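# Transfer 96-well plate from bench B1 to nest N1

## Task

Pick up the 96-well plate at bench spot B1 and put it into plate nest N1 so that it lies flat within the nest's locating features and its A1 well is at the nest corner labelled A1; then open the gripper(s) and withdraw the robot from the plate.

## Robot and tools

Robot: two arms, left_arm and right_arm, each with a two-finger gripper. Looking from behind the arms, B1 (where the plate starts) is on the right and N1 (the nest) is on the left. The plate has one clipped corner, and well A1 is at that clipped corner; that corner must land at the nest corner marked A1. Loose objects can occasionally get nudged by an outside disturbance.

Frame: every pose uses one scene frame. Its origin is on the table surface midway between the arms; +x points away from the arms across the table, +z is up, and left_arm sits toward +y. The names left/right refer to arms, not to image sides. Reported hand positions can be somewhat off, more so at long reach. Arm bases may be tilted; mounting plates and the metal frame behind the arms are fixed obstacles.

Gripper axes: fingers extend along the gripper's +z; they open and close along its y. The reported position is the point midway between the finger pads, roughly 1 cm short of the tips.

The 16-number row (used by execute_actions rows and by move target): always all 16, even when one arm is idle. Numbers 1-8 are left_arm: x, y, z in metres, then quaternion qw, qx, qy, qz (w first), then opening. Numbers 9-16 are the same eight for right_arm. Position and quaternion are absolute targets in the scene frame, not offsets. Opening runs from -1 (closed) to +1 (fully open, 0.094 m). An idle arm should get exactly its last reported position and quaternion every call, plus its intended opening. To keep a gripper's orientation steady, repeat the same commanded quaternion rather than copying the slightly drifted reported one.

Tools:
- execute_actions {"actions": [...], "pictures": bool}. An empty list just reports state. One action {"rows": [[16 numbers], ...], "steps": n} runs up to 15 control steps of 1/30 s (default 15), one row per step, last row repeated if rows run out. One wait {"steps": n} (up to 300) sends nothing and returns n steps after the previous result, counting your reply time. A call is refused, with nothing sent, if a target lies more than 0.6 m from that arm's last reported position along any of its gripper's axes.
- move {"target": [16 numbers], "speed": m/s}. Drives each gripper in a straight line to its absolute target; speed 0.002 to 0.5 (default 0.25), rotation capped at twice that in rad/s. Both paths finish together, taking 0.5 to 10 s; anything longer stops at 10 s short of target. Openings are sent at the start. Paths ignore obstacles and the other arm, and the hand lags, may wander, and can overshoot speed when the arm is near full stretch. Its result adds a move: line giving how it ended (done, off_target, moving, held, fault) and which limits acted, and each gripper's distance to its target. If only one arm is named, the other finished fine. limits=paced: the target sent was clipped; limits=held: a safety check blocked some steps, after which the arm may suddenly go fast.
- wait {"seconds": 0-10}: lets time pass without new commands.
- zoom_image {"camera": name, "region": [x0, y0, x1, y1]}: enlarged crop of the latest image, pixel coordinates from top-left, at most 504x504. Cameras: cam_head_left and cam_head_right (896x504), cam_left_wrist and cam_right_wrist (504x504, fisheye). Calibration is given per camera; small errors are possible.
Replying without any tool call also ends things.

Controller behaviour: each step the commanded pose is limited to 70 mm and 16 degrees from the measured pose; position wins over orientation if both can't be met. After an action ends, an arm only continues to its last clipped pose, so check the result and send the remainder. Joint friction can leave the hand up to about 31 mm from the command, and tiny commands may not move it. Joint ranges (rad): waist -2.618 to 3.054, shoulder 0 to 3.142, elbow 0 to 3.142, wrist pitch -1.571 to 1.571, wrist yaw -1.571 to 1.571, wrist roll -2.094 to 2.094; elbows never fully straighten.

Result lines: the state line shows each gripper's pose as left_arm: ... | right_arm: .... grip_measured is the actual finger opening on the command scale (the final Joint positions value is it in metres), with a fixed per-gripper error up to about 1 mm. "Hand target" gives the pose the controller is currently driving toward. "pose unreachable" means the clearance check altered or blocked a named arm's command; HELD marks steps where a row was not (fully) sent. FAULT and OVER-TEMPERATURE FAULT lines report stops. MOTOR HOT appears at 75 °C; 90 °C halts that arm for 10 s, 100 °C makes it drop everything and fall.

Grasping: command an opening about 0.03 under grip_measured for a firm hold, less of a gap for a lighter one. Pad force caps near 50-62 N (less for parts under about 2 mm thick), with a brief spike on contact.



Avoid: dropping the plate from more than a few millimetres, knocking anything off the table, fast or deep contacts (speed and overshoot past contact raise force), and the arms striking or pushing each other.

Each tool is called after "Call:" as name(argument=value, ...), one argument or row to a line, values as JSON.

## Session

Call:
execute_actions(
  actions=[],
)

Scene clock: 0.00 s of 13200.00 s.
left_arm: end_effector_position=(+0.0751, -0.1956, +0.2147) grip_measured=+1.000 end_effector_quat_wxyz=(+0.044, -0.139, +0.752, -0.643) | right_arm: end_effector_position=(+0.1934, -0.4173, +0.1903) grip_measured=+1.000 end_effector_quat_wxyz=(+0.007, +0.357, +0.930, +0.086)
Joint positions: left_arm=[-1.345  2.302  0.974  1.294 -0.264 -1.2    0.094] | right_arm=[-0.892  0.701  0.606 -1.124 -0.483 -0.017  0.094]
Joint velocities: left_arm=[-0.012 -0.002 -0.007 -0.051 -0.022 -0.022  0.   ] | right_arm=[-0.007  0.007  0.007 -0.037  0.051  0.007  0.   ]
Motor temperatures (°C, as the motors report them): left_arm=[20 23 23 19 21 19] | right_arm=[18 24 20 21 17 19]
Hand target (left_arm): +0.075, -0.196, +0.215; +0.044, -0.139, +0.752, -0.643
Hand target (right_arm): +0.193, -0.417, +0.190; +0.007, +0.357, +0.930, +0.086
camera_calibration (this result's frames):
cam_left_wrist: T_world_to_cam=[[0.126192, -0.162819, 0.978553, -0.258401], [-0.79512, 0.573248, 0.197918, 0.133967], [-0.593178, -0.803042, -0.0571212, 0.0171177], [0, 0, 0, 1]] pos_world=[0.149282, -0.105123, 0.227322]
cam_right_wrist: T_world_to_cam=[[-0.569657, -0.808659, -0.146836, -0.198971], [-0.581503, 0.270307, 0.767325, 0.0723533], [-0.580814, 0.522498, -0.62422, 0.541706], [0, 0, 0, 1]] pos_world=[0.243359, -0.463497, 0.253409]

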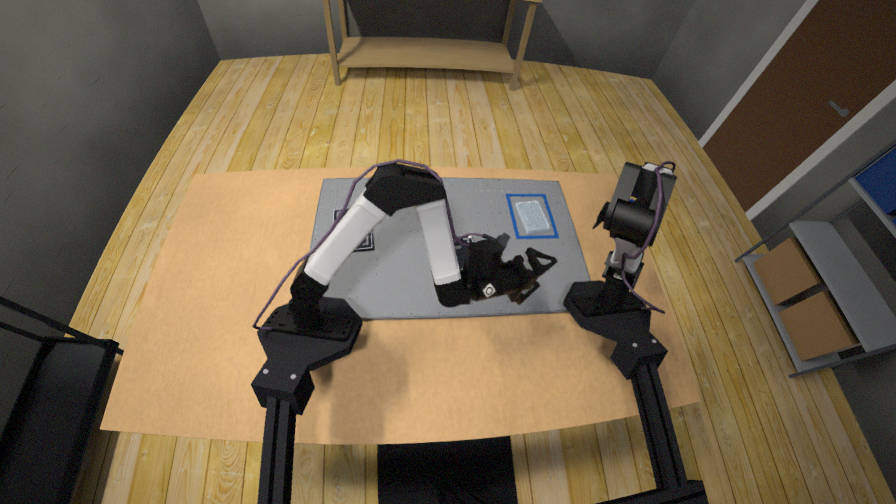

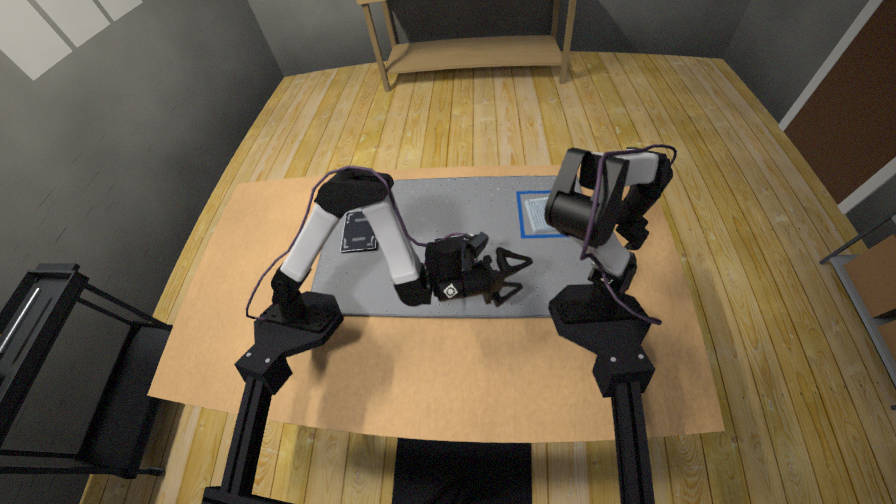

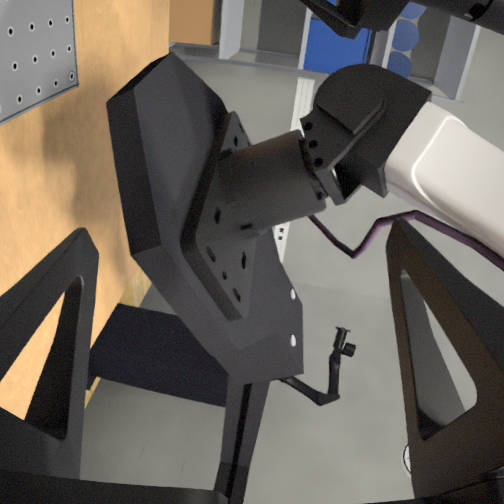

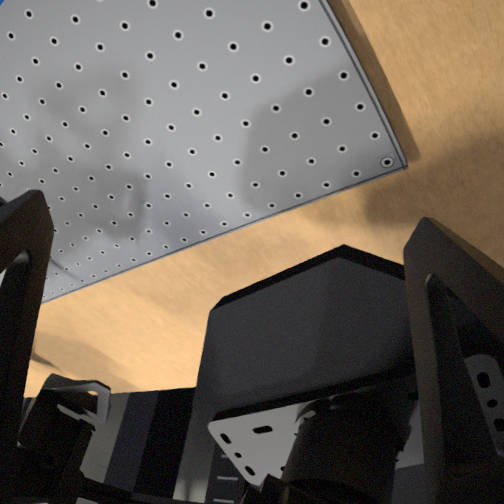

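Clear the left arm first (up and over), then bring the right in.

Call:
move(
  target=[0.2,0.15,0.3,0.044,-0.139,0.752,-0.643,1,0.1934,-0.4173,0.1903,0.007,0.357,0.93,0.086,1],
)

Call:
move(
  target=[0.36,0.32,0.22,0,0,1,0,1,0.47,-0.3,0.2,0,0,1,0,1],
)

Scene clock: 4.60 s of 13200.00 s.
left_arm: end_effector_position=(+0.2045, +0.1518, +0.3012) grip_measured=+1.000 end_effector_quat_wxyz=(+0.044, -0.147, +0.748, -0.646) | right_arm: end_effector_position=(+0.1934, -0.4173, +0.1903) grip_measured=+1.000 end_effector_quat_wxyz=(+0.007, +0.357, +0.930, +0.086)
Joint positions: left_arm=[-0.259  0.319  0.193  0.095  0.816 -1.183  0.094] | right_arm=[-0.892  0.701  0.606 -1.124 -0.483 -0.017  0.094]
Joint velocities: left_arm=[ 0.002  0.007 -0.002 -0.007 -0.051 -0.007  0.   ] | right_arm=[-0.007 -0.007 -0.007 -0.037  0.007  0.007  0.   ]
Motor temperatures (°C, as the motors report them): left_arm=[20 23 23 20 21 19] | right_arm=[18 24 21 21 17 19]
Hand target (left_arm): +0.206, +0.151, +0.304; +0.041, -0.144, +0.750, -0.645
Hand target (right_arm): +0.193, -0.417, +0.190; +0.007, +0.357, +0.930, +0.086
Off the commanded pose (left_arm): 0.005 m, 1 deg.
Off the commanded pose (right_arm): 0.000 m, 0 deg.
move: done; limits=paced
camera_calibration (this result's frames):
cam_left_wrist: T_world_to_cam=[[0.13805, -0.151167, 0.978821, -0.307031], [-0.799814, 0.565878, 0.200196, 0.0219666], [-0.584157, -0.810512, -0.0427863, 0.372736], [0, 0, 0, 1]] pos_world=[0.277691, 0.243264, 0.312079]
cam_right_wrist: T_world_to_cam=[[-0.569657, -0.808659, -0.146836, -0.198971], [-0.581503, 0.270307, 0.767325, 0.0723533], [-0.580814, 0.522498, -0.62422, 0.541706], [0, 0, 0, 1]] pos_world=[0.243359, -0.463497, 0.253409]

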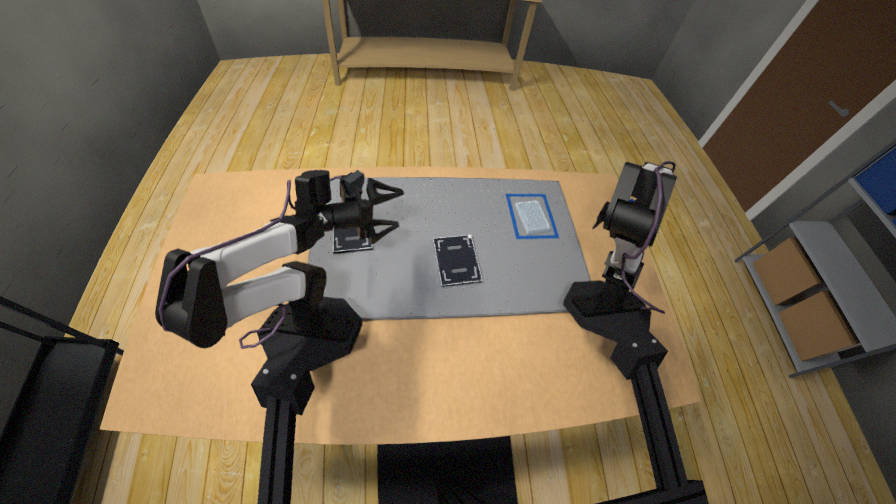

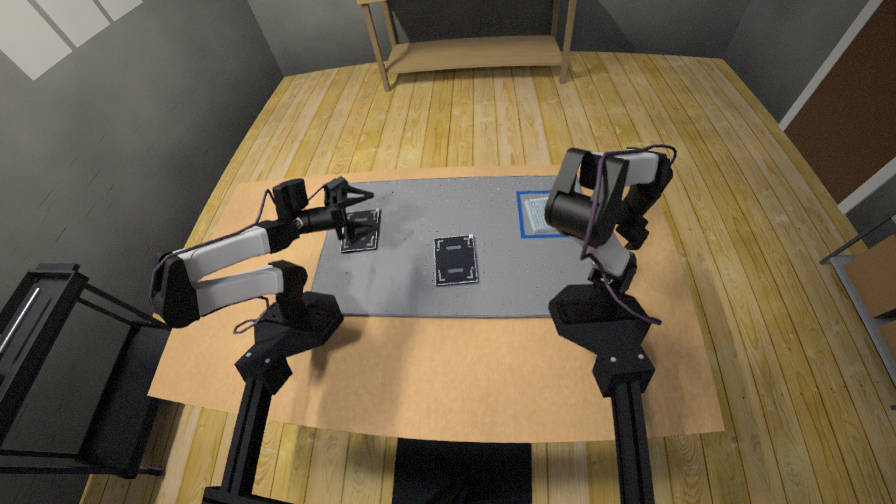

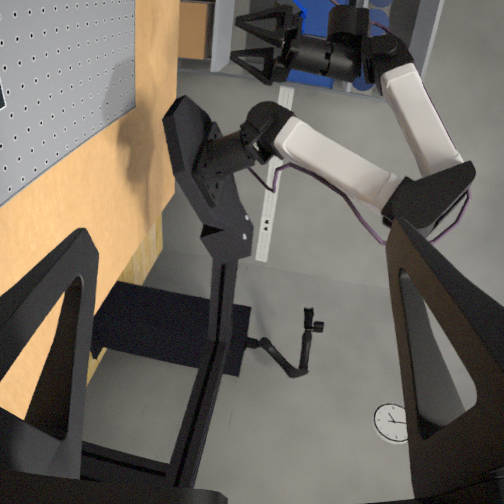

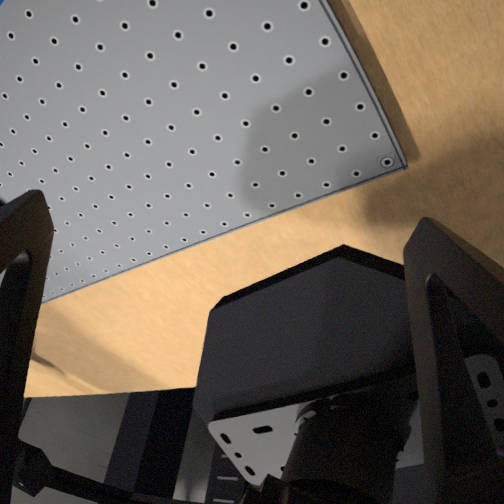

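Scene clock: 8.13 s of 13200.00 s.
left_arm: end_effector_position=(+0.3606, +0.3192, +0.2157) grip_measured=+1.000 end_effector_quat_wxyz=(+0.010, -0.021, +1.000, -0.006) | right_arm: end_effector_position=(+0.4718, -0.3048, +0.2045) grip_measured=+1.000 end_effector_quat_wxyz=(+0.013, +0.005, +1.000, -0.002)
Joint positions: left_arm=[ 0.032  1.301  1.324 -1.068 -0.072 -0.175  0.094] | right_arm=[ 0.148  1.67   1.779 -1.171  0.175  0.211  0.094]
Joint velocities: left_arm=[-0.002 -0.002 -0.007  0.007 -0.051 -0.022  0.   ] | right_arm=[ 0.002  0.002  0.002 -0.081 -0.022  0.022  0.   ]
Motor temperatures (°C, as the motors report them): left_arm=[20 24 24 20 21 19] | right_arm=[18 24 21 21 17 19]
Hand target (left_arm): +0.362, +0.318, +0.217; +0.006, -0.012, +1.000, -0.002
Hand target (right_arm): +0.471, -0.302, +0.197; +0.000, -0.004, +1.000, -0.008
Off the commanded pose (left_arm): 0.004 m, 3 deg.
Off the commanded pose (right_arm): 0.007 m, 2 deg.
move: off_target (left_arm)
camera_calibration (this result's frames):
cam_left_wrist: T_world_to_cam=[[0.010182, -0.999903, -0.00954095, 0.3106], [-0.646346, -0.0138614, 0.762918, 0.0775808], [-0.762976, -0.00160125, -0.646424, 0.532451], [0, 0, 0, 1]] pos_world=[0.453229, 0.312498, 0.287965]
cam_right_wrist: T_world_to_cam=[[0.10912, -0.993572, 0.0301365, -0.360135], [-0.669662, -0.0510737, 0.740908, 0.142003], [-0.734606, -0.101029, -0.67093, 0.545565], [0, 0, 0, 1]] pos_world=[0.535167, -0.295449, 0.271678]

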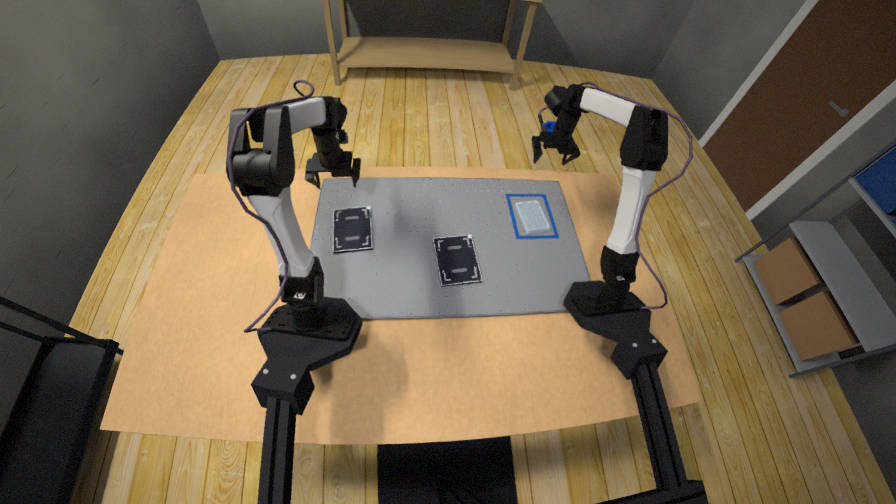

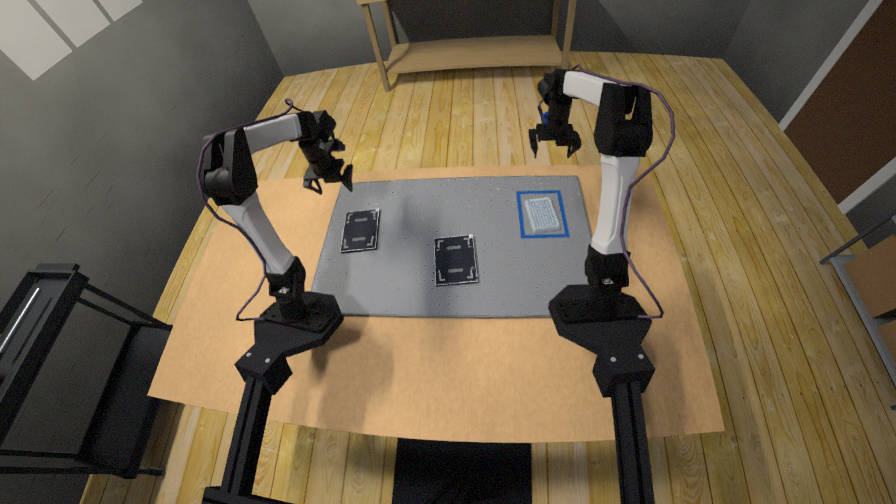

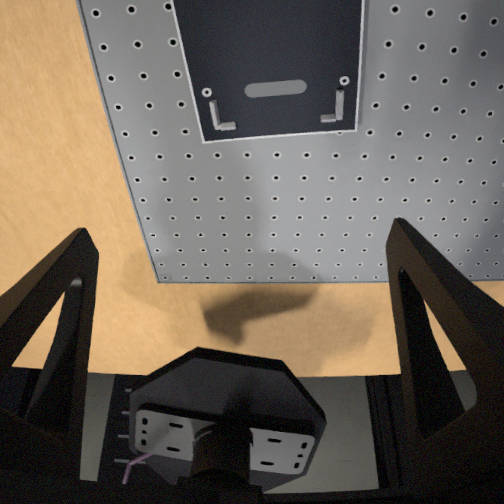

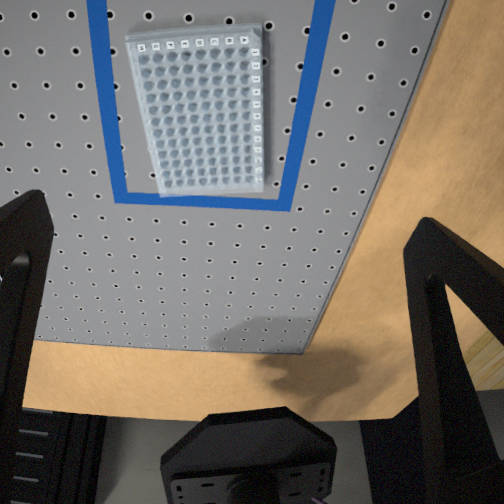

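Call:
move(
  target=[0.36,0.45,0.25,0,0,1,0,1,0.40,-0.292,0.075,0,-0.066,0.998,0,1],
  speed=0.15,
)

Call:
move(
  target=[0.36,0.45,0.25,0,0,1,0,1,0.378,-0.295,0.03,0,-0.066,0.998,0,1],
  speed=0.03,
)

Scene clock: 18.77 s of 13200.00 s.
left_arm: end_effector_position=(+0.3610, +0.4499, +0.2487) grip_measured=+1.000 end_effector_quat_wxyz=(+0.008, -0.003, +1.000, +0.002) | right_arm: end_effector_position=(+0.4071, -0.2979, +0.0847) grip_measured=+1.000 end_effector_quat_wxyz=(+0.012, -0.056, +0.998, -0.003)
Joint positions: left_arm=[ 0.596  1.352  1.492 -1.22   0.191  0.355  0.094] | right_arm=[ 0.148  1.639  1.195 -0.619  0.176  0.089  0.094]
Joint velocities: left_arm=[-0.007 -0.007 -0.017 -0.022 -0.022 -0.037  0.   ] | right_arm=[-0.017 -0.027  0.002 -0.007 -0.095 -0.022  0.   ]
Motor temperatures (°C, as the motors report them): left_arm=[20 25 26 20 21 19] | right_arm=[18 29 23 21 17 19]
Hand target (left_arm): +0.362, +0.451, +0.250; +0.004, -0.002, +1.000, -0.002
Hand target (right_arm): +0.397, -0.293, +0.077; -0.000, -0.066, +0.998, -0.000
Off the commanded pose (left_arm): 0.002 m, 1 deg.
Off the commanded pose (right_arm): 0.013 m, 2 deg.
After step 90, 6.00 s passed at rest.
move: off_target (right_arm)
camera_calibration (this result's frames):
cam_left_wrist: T_world_to_cam=[[-0.0272555, -0.999286, -0.026148, 0.458947], [-0.642302, -0.00253661, 0.766447, 0.0470027], [-0.765967, 0.0376848, -0.641775, 0.536558], [0, 0, 0, 1]] pos_world=[0.453684, 0.438519, 0.320325]
cam_right_wrist: T_world_to_cam=[[0.229245, -0.972781, 0.0338169, -0.385597], [-0.658315, -0.12936, 0.741544, 0.159764], [-0.716986, -0.192258, -0.670051, 0.38385], [0, 0, 0, 1]] pos_world=[0.468786, -0.280637, 0.151767]

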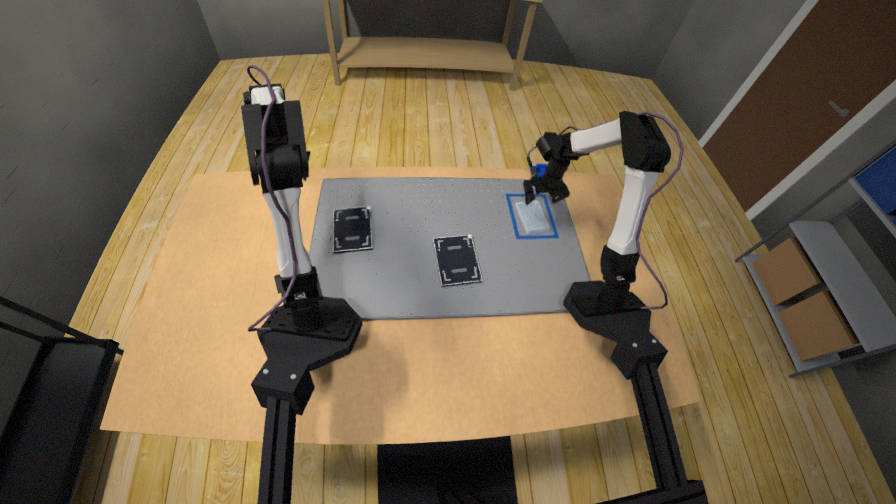

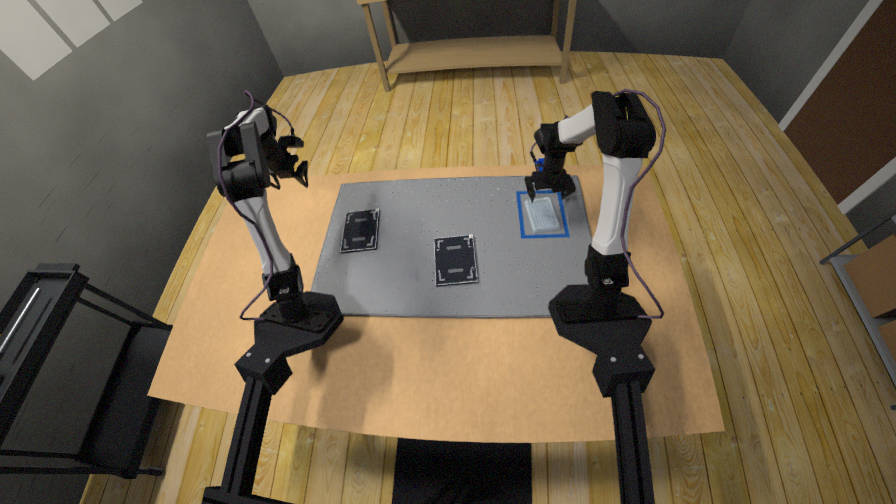

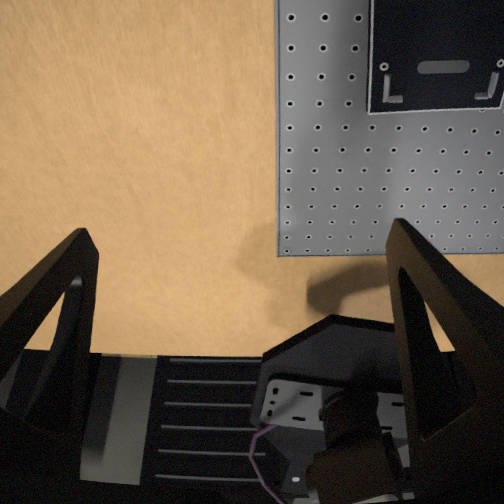

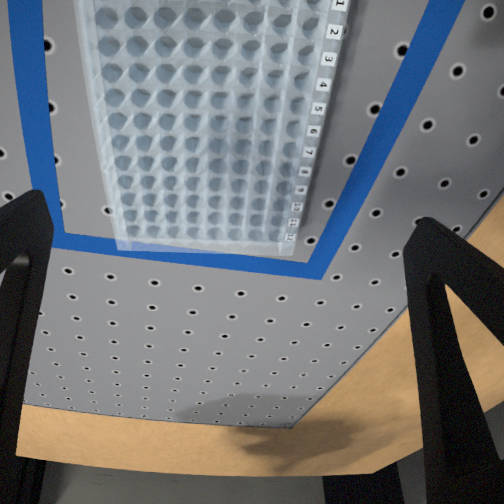

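Scene clock: 21.13 s of 13200.00 s.
left_arm: end_effector_position=(+0.3594, +0.4493, +0.2487) grip_measured=+1.000 end_effector_quat_wxyz=(+0.004, -0.003, +1.000, +0.001) | right_arm: end_effector_position=(+0.3916, -0.2938, +0.0454) grip_measured=+1.000 end_effector_quat_wxyz=(+0.022, -0.062, +0.998, -0.000)
Joint positions: left_arm=[ 0.596  1.352  1.492 -1.227  0.191  0.356  0.094] | right_arm=[ 0.148  1.694  1.072 -0.421  0.173  0.074  0.094]
Joint velocities: left_arm=[ 0.002 -0.007 -0.017  0.095  0.037  0.022  0.   ] | right_arm=[-0.007 -0.002 -0.007  0.022  0.051 -0.007  0.   ]
Motor temperatures (°C, as the motors report them): left_arm=[20 25 26 19 21 19] | right_arm=[18 29 23 21 17 19]
Hand target (left_arm): +0.360, +0.450, +0.250; +0.000, -0.000, +1.000, +0.000
Hand target (right_arm): +0.377, -0.295, +0.032; -0.000, -0.066, +0.998, +0.000
Off the commanded pose (left_arm): 0.002 m, 1 deg.
Off the commanded pose (right_arm): 0.021 m, 3 deg.
move: off_target (right_arm)
camera_calibration (this result's frames):
cam_left_wrist: T_world_to_cam=[[-0.0272551, -0.99935, -0.0235987, 0.457712], [-0.637455, -0.000809156, 0.770488, 0.0424923], [-0.770006, 0.0360428, -0.637018, 0.536378], [0, 0, 0, 1]] pos_world=[0.452576, 0.438116, 0.319744]
cam_right_wrist: T_world_to_cam=[[0.240685, -0.97009, 0.0315666, -0.380309], [-0.670459, -0.142653, 0.728103, 0.180713], [-0.701822, -0.196408, -0.68474, 0.340721], [0, 0, 0, 1]] pos_world=[0.451821, -0.276234, 0.113733]

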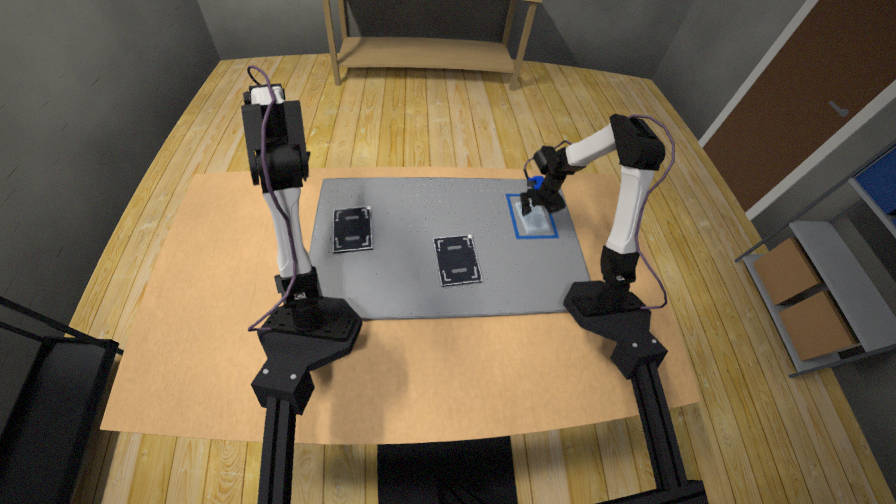

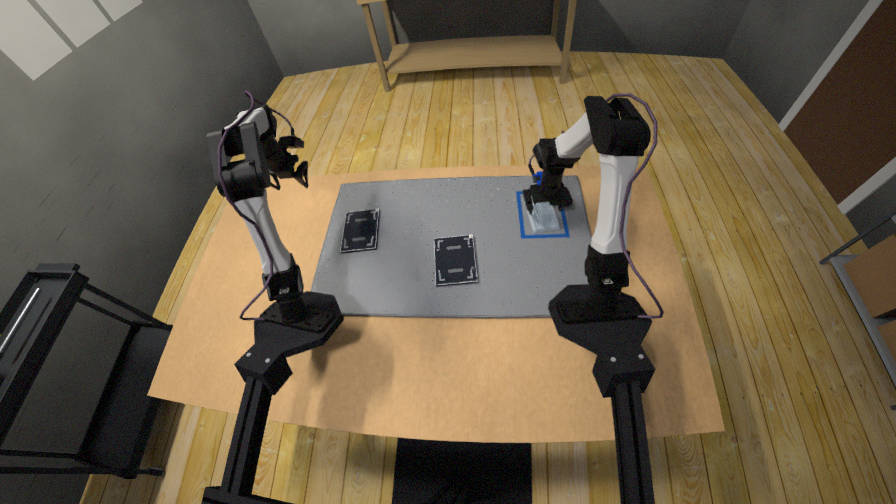

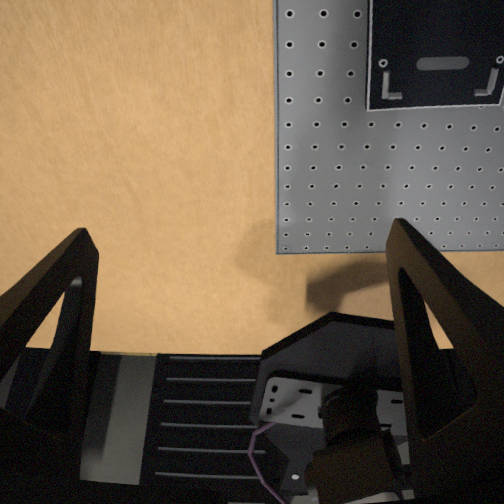

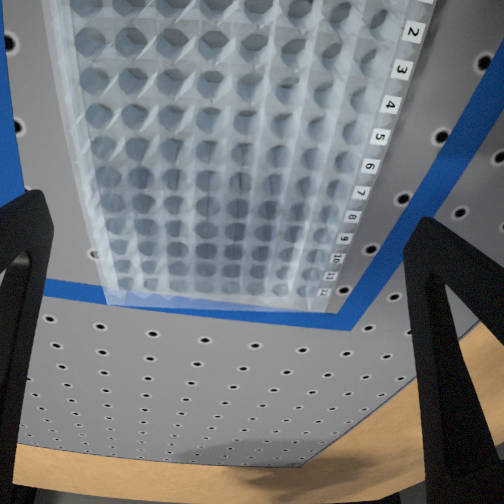

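Call:
move(
  target=[0.37,-0.0,0,0,0,0,0,0,0,0,0,0,0,0,0,0],
)

Call:
move(
  target=[0.36,0.45,0.25,0,0,1,0,1,0.368,-0.296,0.0,0,-0.066,0.998,0,1],
  speed=0.02,
)

action 0: the call gives left_arm/qw, left_arm/qx, left_arm/qy, left_arm/qz that name no orientation (all zero or nearly, or too large to normalise), so nothing of the call was run and nothing moved. Give a quaternion of ordinary size, such as one of length 1.

Scene clock: 25.97 s of 13200.00 s.
left_arm: end_effector_position=(+0.3594, +0.4493, +0.2487) grip_measured=+1.000 end_effector_quat_wxyz=(+0.004, -0.003, +1.000, +0.001) | right_arm: end_effector_position=(+0.3857, -0.2907, +0.0186) grip_measured=+1.000 end_effector_quat_wxyz=(+0.027, -0.064, +0.998, +0.002)
Joint positions: left_arm=[ 0.596  1.352  1.492 -1.227  0.191  0.356  0.094] | right_arm=[ 0.146  1.761  1.031 -0.302  0.169  0.065  0.094]
Joint velocities: left_arm=[ 0.017 -0.002  0.002 -0.081  0.007  0.022  0.   ] | right_arm=[-0.012 -0.002 -0.007 -0.022  0.007  0.051  0.   ]
Motor temperatures (°C, as the motors report them): left_arm=[20 26 26 19 21 19] | right_arm=[18 30 23 21 17 19]
Hand target (left_arm): +0.360, +0.450, +0.250; +0.000, -0.000, +1.000, +0.000
Hand target (right_arm): +0.367, -0.296, +0.002; -0.000, -0.066, +0.998, +0.000
Off the commanded pose (left_arm): 0.002 m, 1 deg.
Off the commanded pose (right_arm): 0.026 m, 3 deg.
move: off_target (right_arm)
camera_calibration (this result's frames):
cam_left_wrist: T_world_to_cam=[[-0.0272551, -0.99935, -0.0235987, 0.457712], [-0.637455, -0.000809156, 0.770488, 0.0424923], [-0.770006, 0.0360428, -0.637018, 0.536378], [0, 0, 0, 1]] pos_world=[0.452576, 0.438116, 0.319744]
cam_right_wrist: T_world_to_cam=[[0.245502, -0.968942, 0.0296653, -0.376577], [-0.676315, -0.149274, 0.721329, 0.197195], [-0.694498, -0.197151, -0.691957, 0.315898], [0, 0, 0, 1]] pos_world=[0.445206, -0.273166, 0.0875167]

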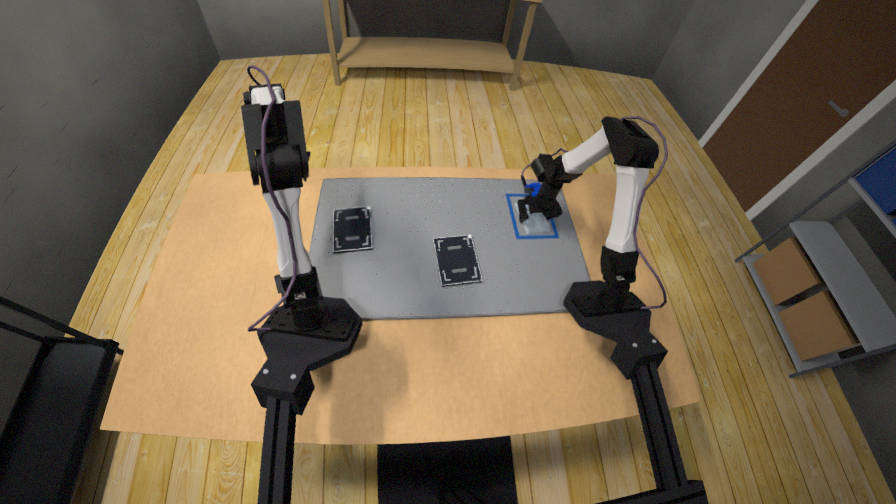

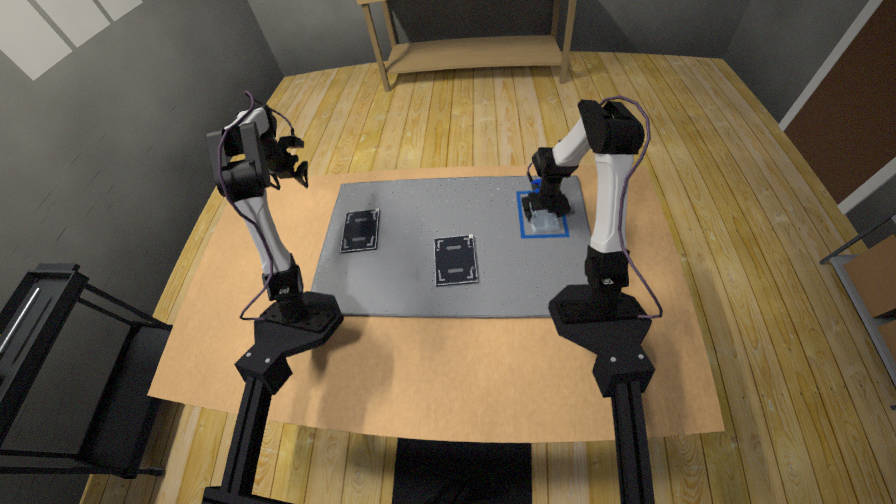

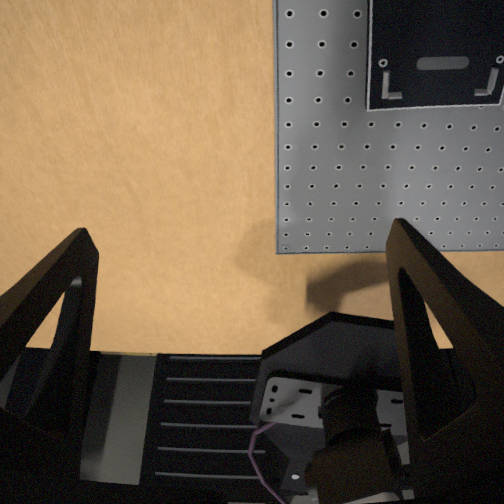

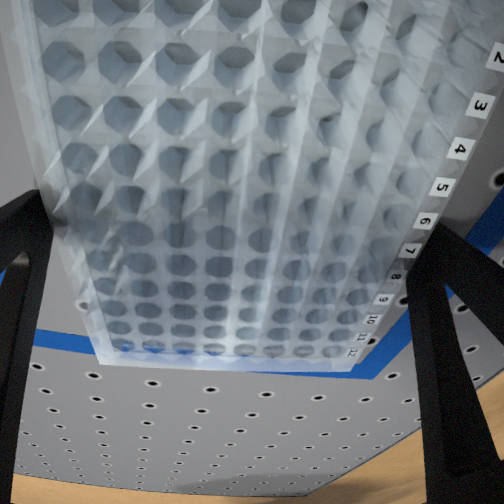

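Call:
move(
  target=[0.36,0.45,0.25,0,0,1,0,1,0.3857,-0.2907,0.012,0.027,-0.064,0.998,0.002,0.72],
  speed=0.02,
)

Call:
move(
  target=[0.36,0.45,0.25,0,0,1,0,1,0.385,-0.29,0.11,0,-0.066,0.998,0,0.74],
  speed=0.07,
)

Scene clock: 29.23 s of 13200.00 s.
left_arm: end_effector_position=(+0.3594, +0.4493, +0.2487) grip_measured=+1.000 end_effector_quat_wxyz=(+0.004, -0.003, +1.000, +0.001) | right_arm: end_effector_position=(+0.3882, -0.2904, +0.0187) grip_measured=+0.779 end_effector_quat_wxyz=(+0.032, -0.063, +0.997, +0.002)
Joint positions: left_arm=[ 0.596  1.352  1.492 -1.227  0.191  0.356  0.094] | right_arm=[ 0.146  1.761  1.031 -0.291  0.17   0.065  0.084]
Joint velocities: left_arm=[ 0.002 -0.007  0.007  0.037 -0.037  0.037  0.   ] | right_arm=[ 0.012  0.002 -0.027 -0.007 -0.022 -0.022 -0.001]
Motor temperatures (°C, as the motors report them): left_arm=[20 26 27 19 21 19] | right_arm=[18 30 23 21 17 19]
Hand target (left_arm): +0.360, +0.450, +0.250; +0.000, -0.000, +1.000, +0.000
Hand target (right_arm): +0.385, -0.291, +0.012; +0.027, -0.064, +0.998, +0.002
Off the commanded pose (left_arm): 0.002 m, 1 deg.
Off the commanded pose (right_arm): 0.007 m, 1 deg.
move: done
camera_calibration (this result's frames):
cam_left_wrist: T_world_to_cam=[[-0.0272551, -0.99935, -0.0235987, 0.457712], [-0.637455, -0.000809156, 0.770488, 0.0424923], [-0.770006, 0.0360428, -0.637018, 0.536378], [0, 0, 0, 1]] pos_world=[0.452576, 0.438116, 0.319744]
cam_right_wrist: T_world_to_cam=[[0.24349, -0.9694, 0.0312603, -0.376299], [-0.683878, -0.14874, 0.714274, 0.202041], [-0.687768, -0.195297, -0.699167, 0.315849], [0, 0, 0, 1]] pos_world=[0.447027, -0.273048, 0.0882822]

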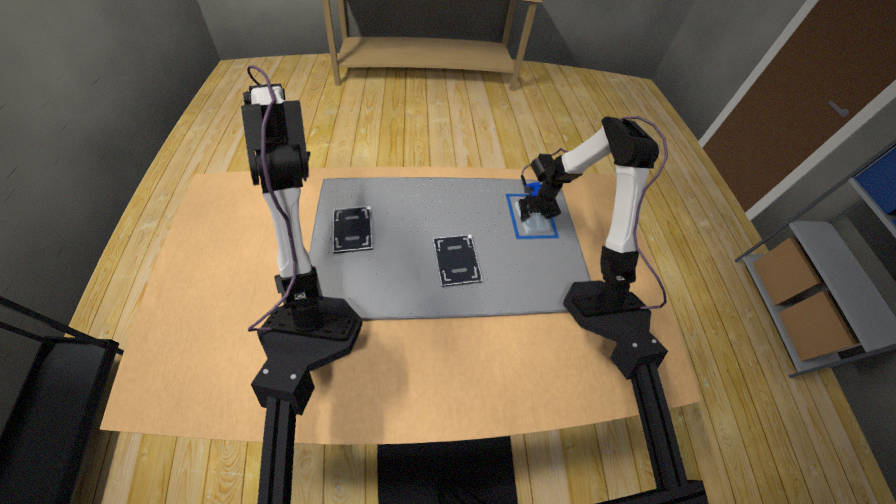

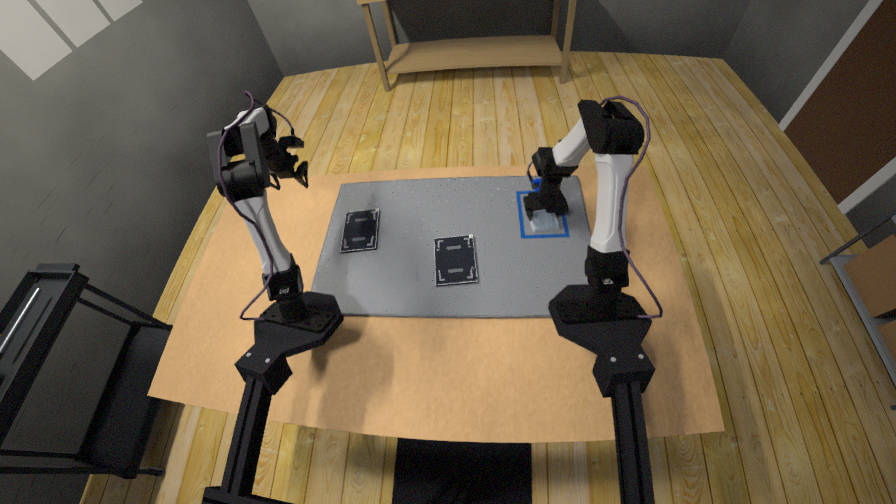

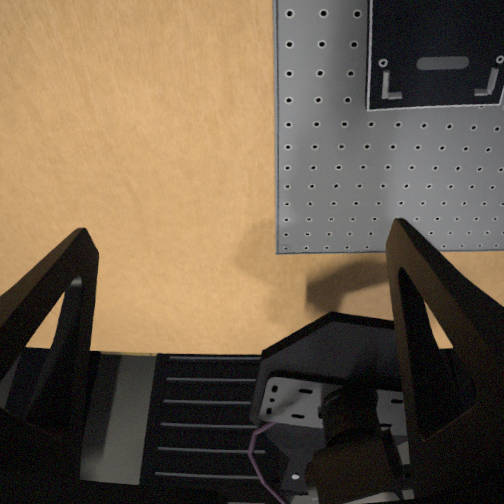

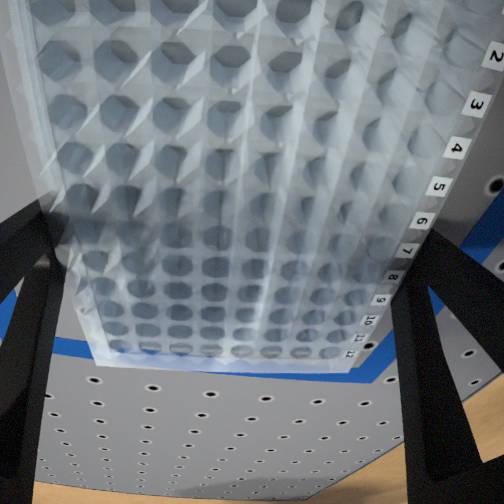

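Scene clock: 31.07 s of 13200.00 s.
left_arm: end_effector_position=(+0.3594, +0.4493, +0.2487) grip_measured=+1.000 end_effector_quat_wxyz=(+0.004, -0.003, +1.000, +0.001) | right_arm: end_effector_position=(+0.3809, -0.2917, +0.1007) grip_measured=+0.779 end_effector_quat_wxyz=(-0.009, -0.067, +0.998, +0.000)
Joint positions: left_arm=[ 0.596  1.352  1.492 -1.227  0.191  0.356  0.094] | right_arm=[ 0.187  1.565  1.145 -0.691  0.179  0.109  0.084]
Joint velocities: left_arm=[-0.022 -0.017 -0.002 -0.037 -0.022 -0.037  0.   ] | right_arm=[-0.027  0.002  0.012  0.007  0.007 -0.007 -0.001]
Motor temperatures (°C, as the motors report them): left_arm=[20 26 27 19 21 19] | right_arm=[18 31 23 21 17 19]
Hand target (left_arm): +0.360, +0.450, +0.250; +0.000, -0.000, +1.000, +0.000
Hand target (right_arm): +0.387, -0.290, +0.109; +0.000, -0.066, +0.998, -0.000
Off the commanded pose (left_arm): 0.002 m, 1 deg.
Off the commanded pose (right_arm): 0.010 m, 1 deg.
move: done
camera_calibration (this result's frames):
cam_left_wrist: T_world_to_cam=[[-0.0272551, -0.99935, -0.0235987, 0.457712], [-0.637455, -0.000809156, 0.770488, 0.0424923], [-0.770006, 0.0360428, -0.637018, 0.536378], [0, 0, 0, 1]] pos_world=[0.452576, 0.438116, 0.319744]
cam_right_wrist: T_world_to_cam=[[0.252011, -0.967548, 0.0184744, -0.379709], [-0.621812, -0.147273, 0.769195, 0.109548], [-0.741512, -0.205333, -0.638747, 0.379343], [0, 0, 0, 1]] pos_world=[0.445097, -0.273362, 0.165055]

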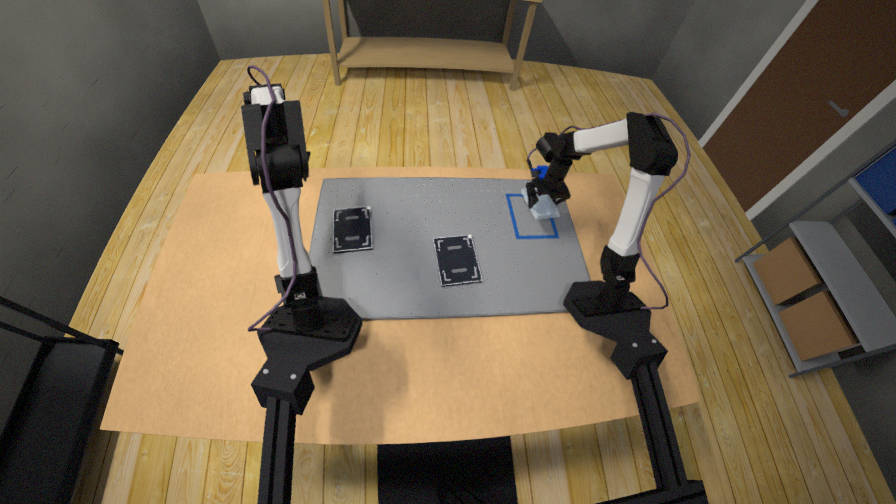

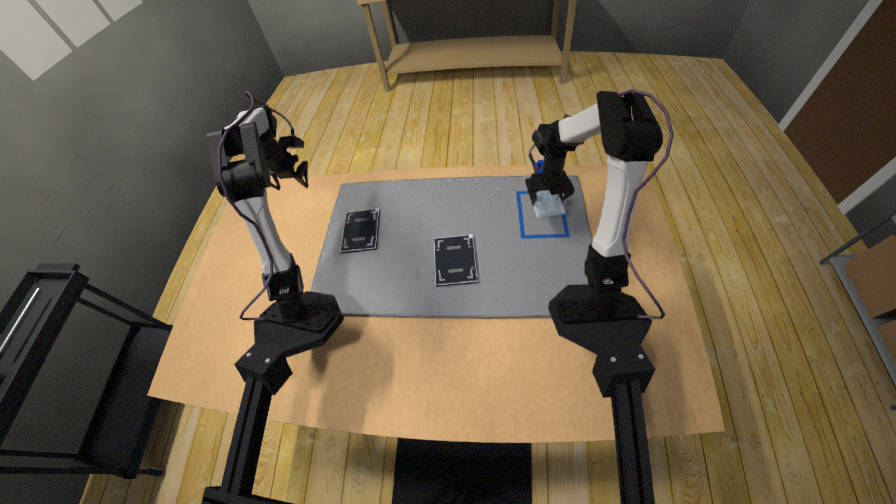

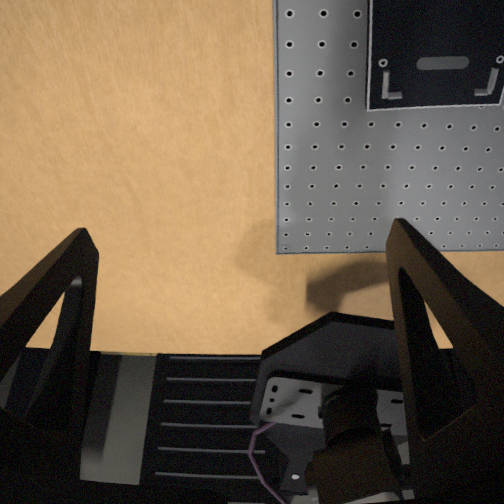

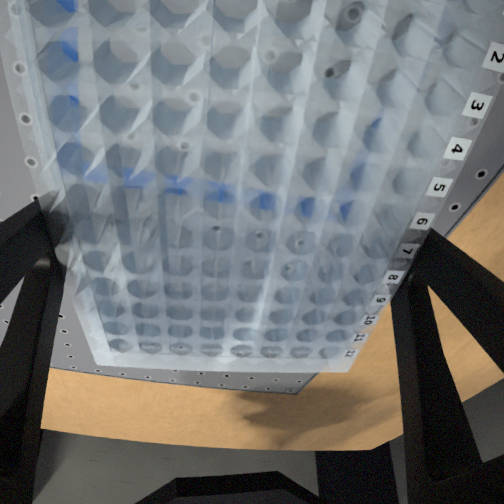

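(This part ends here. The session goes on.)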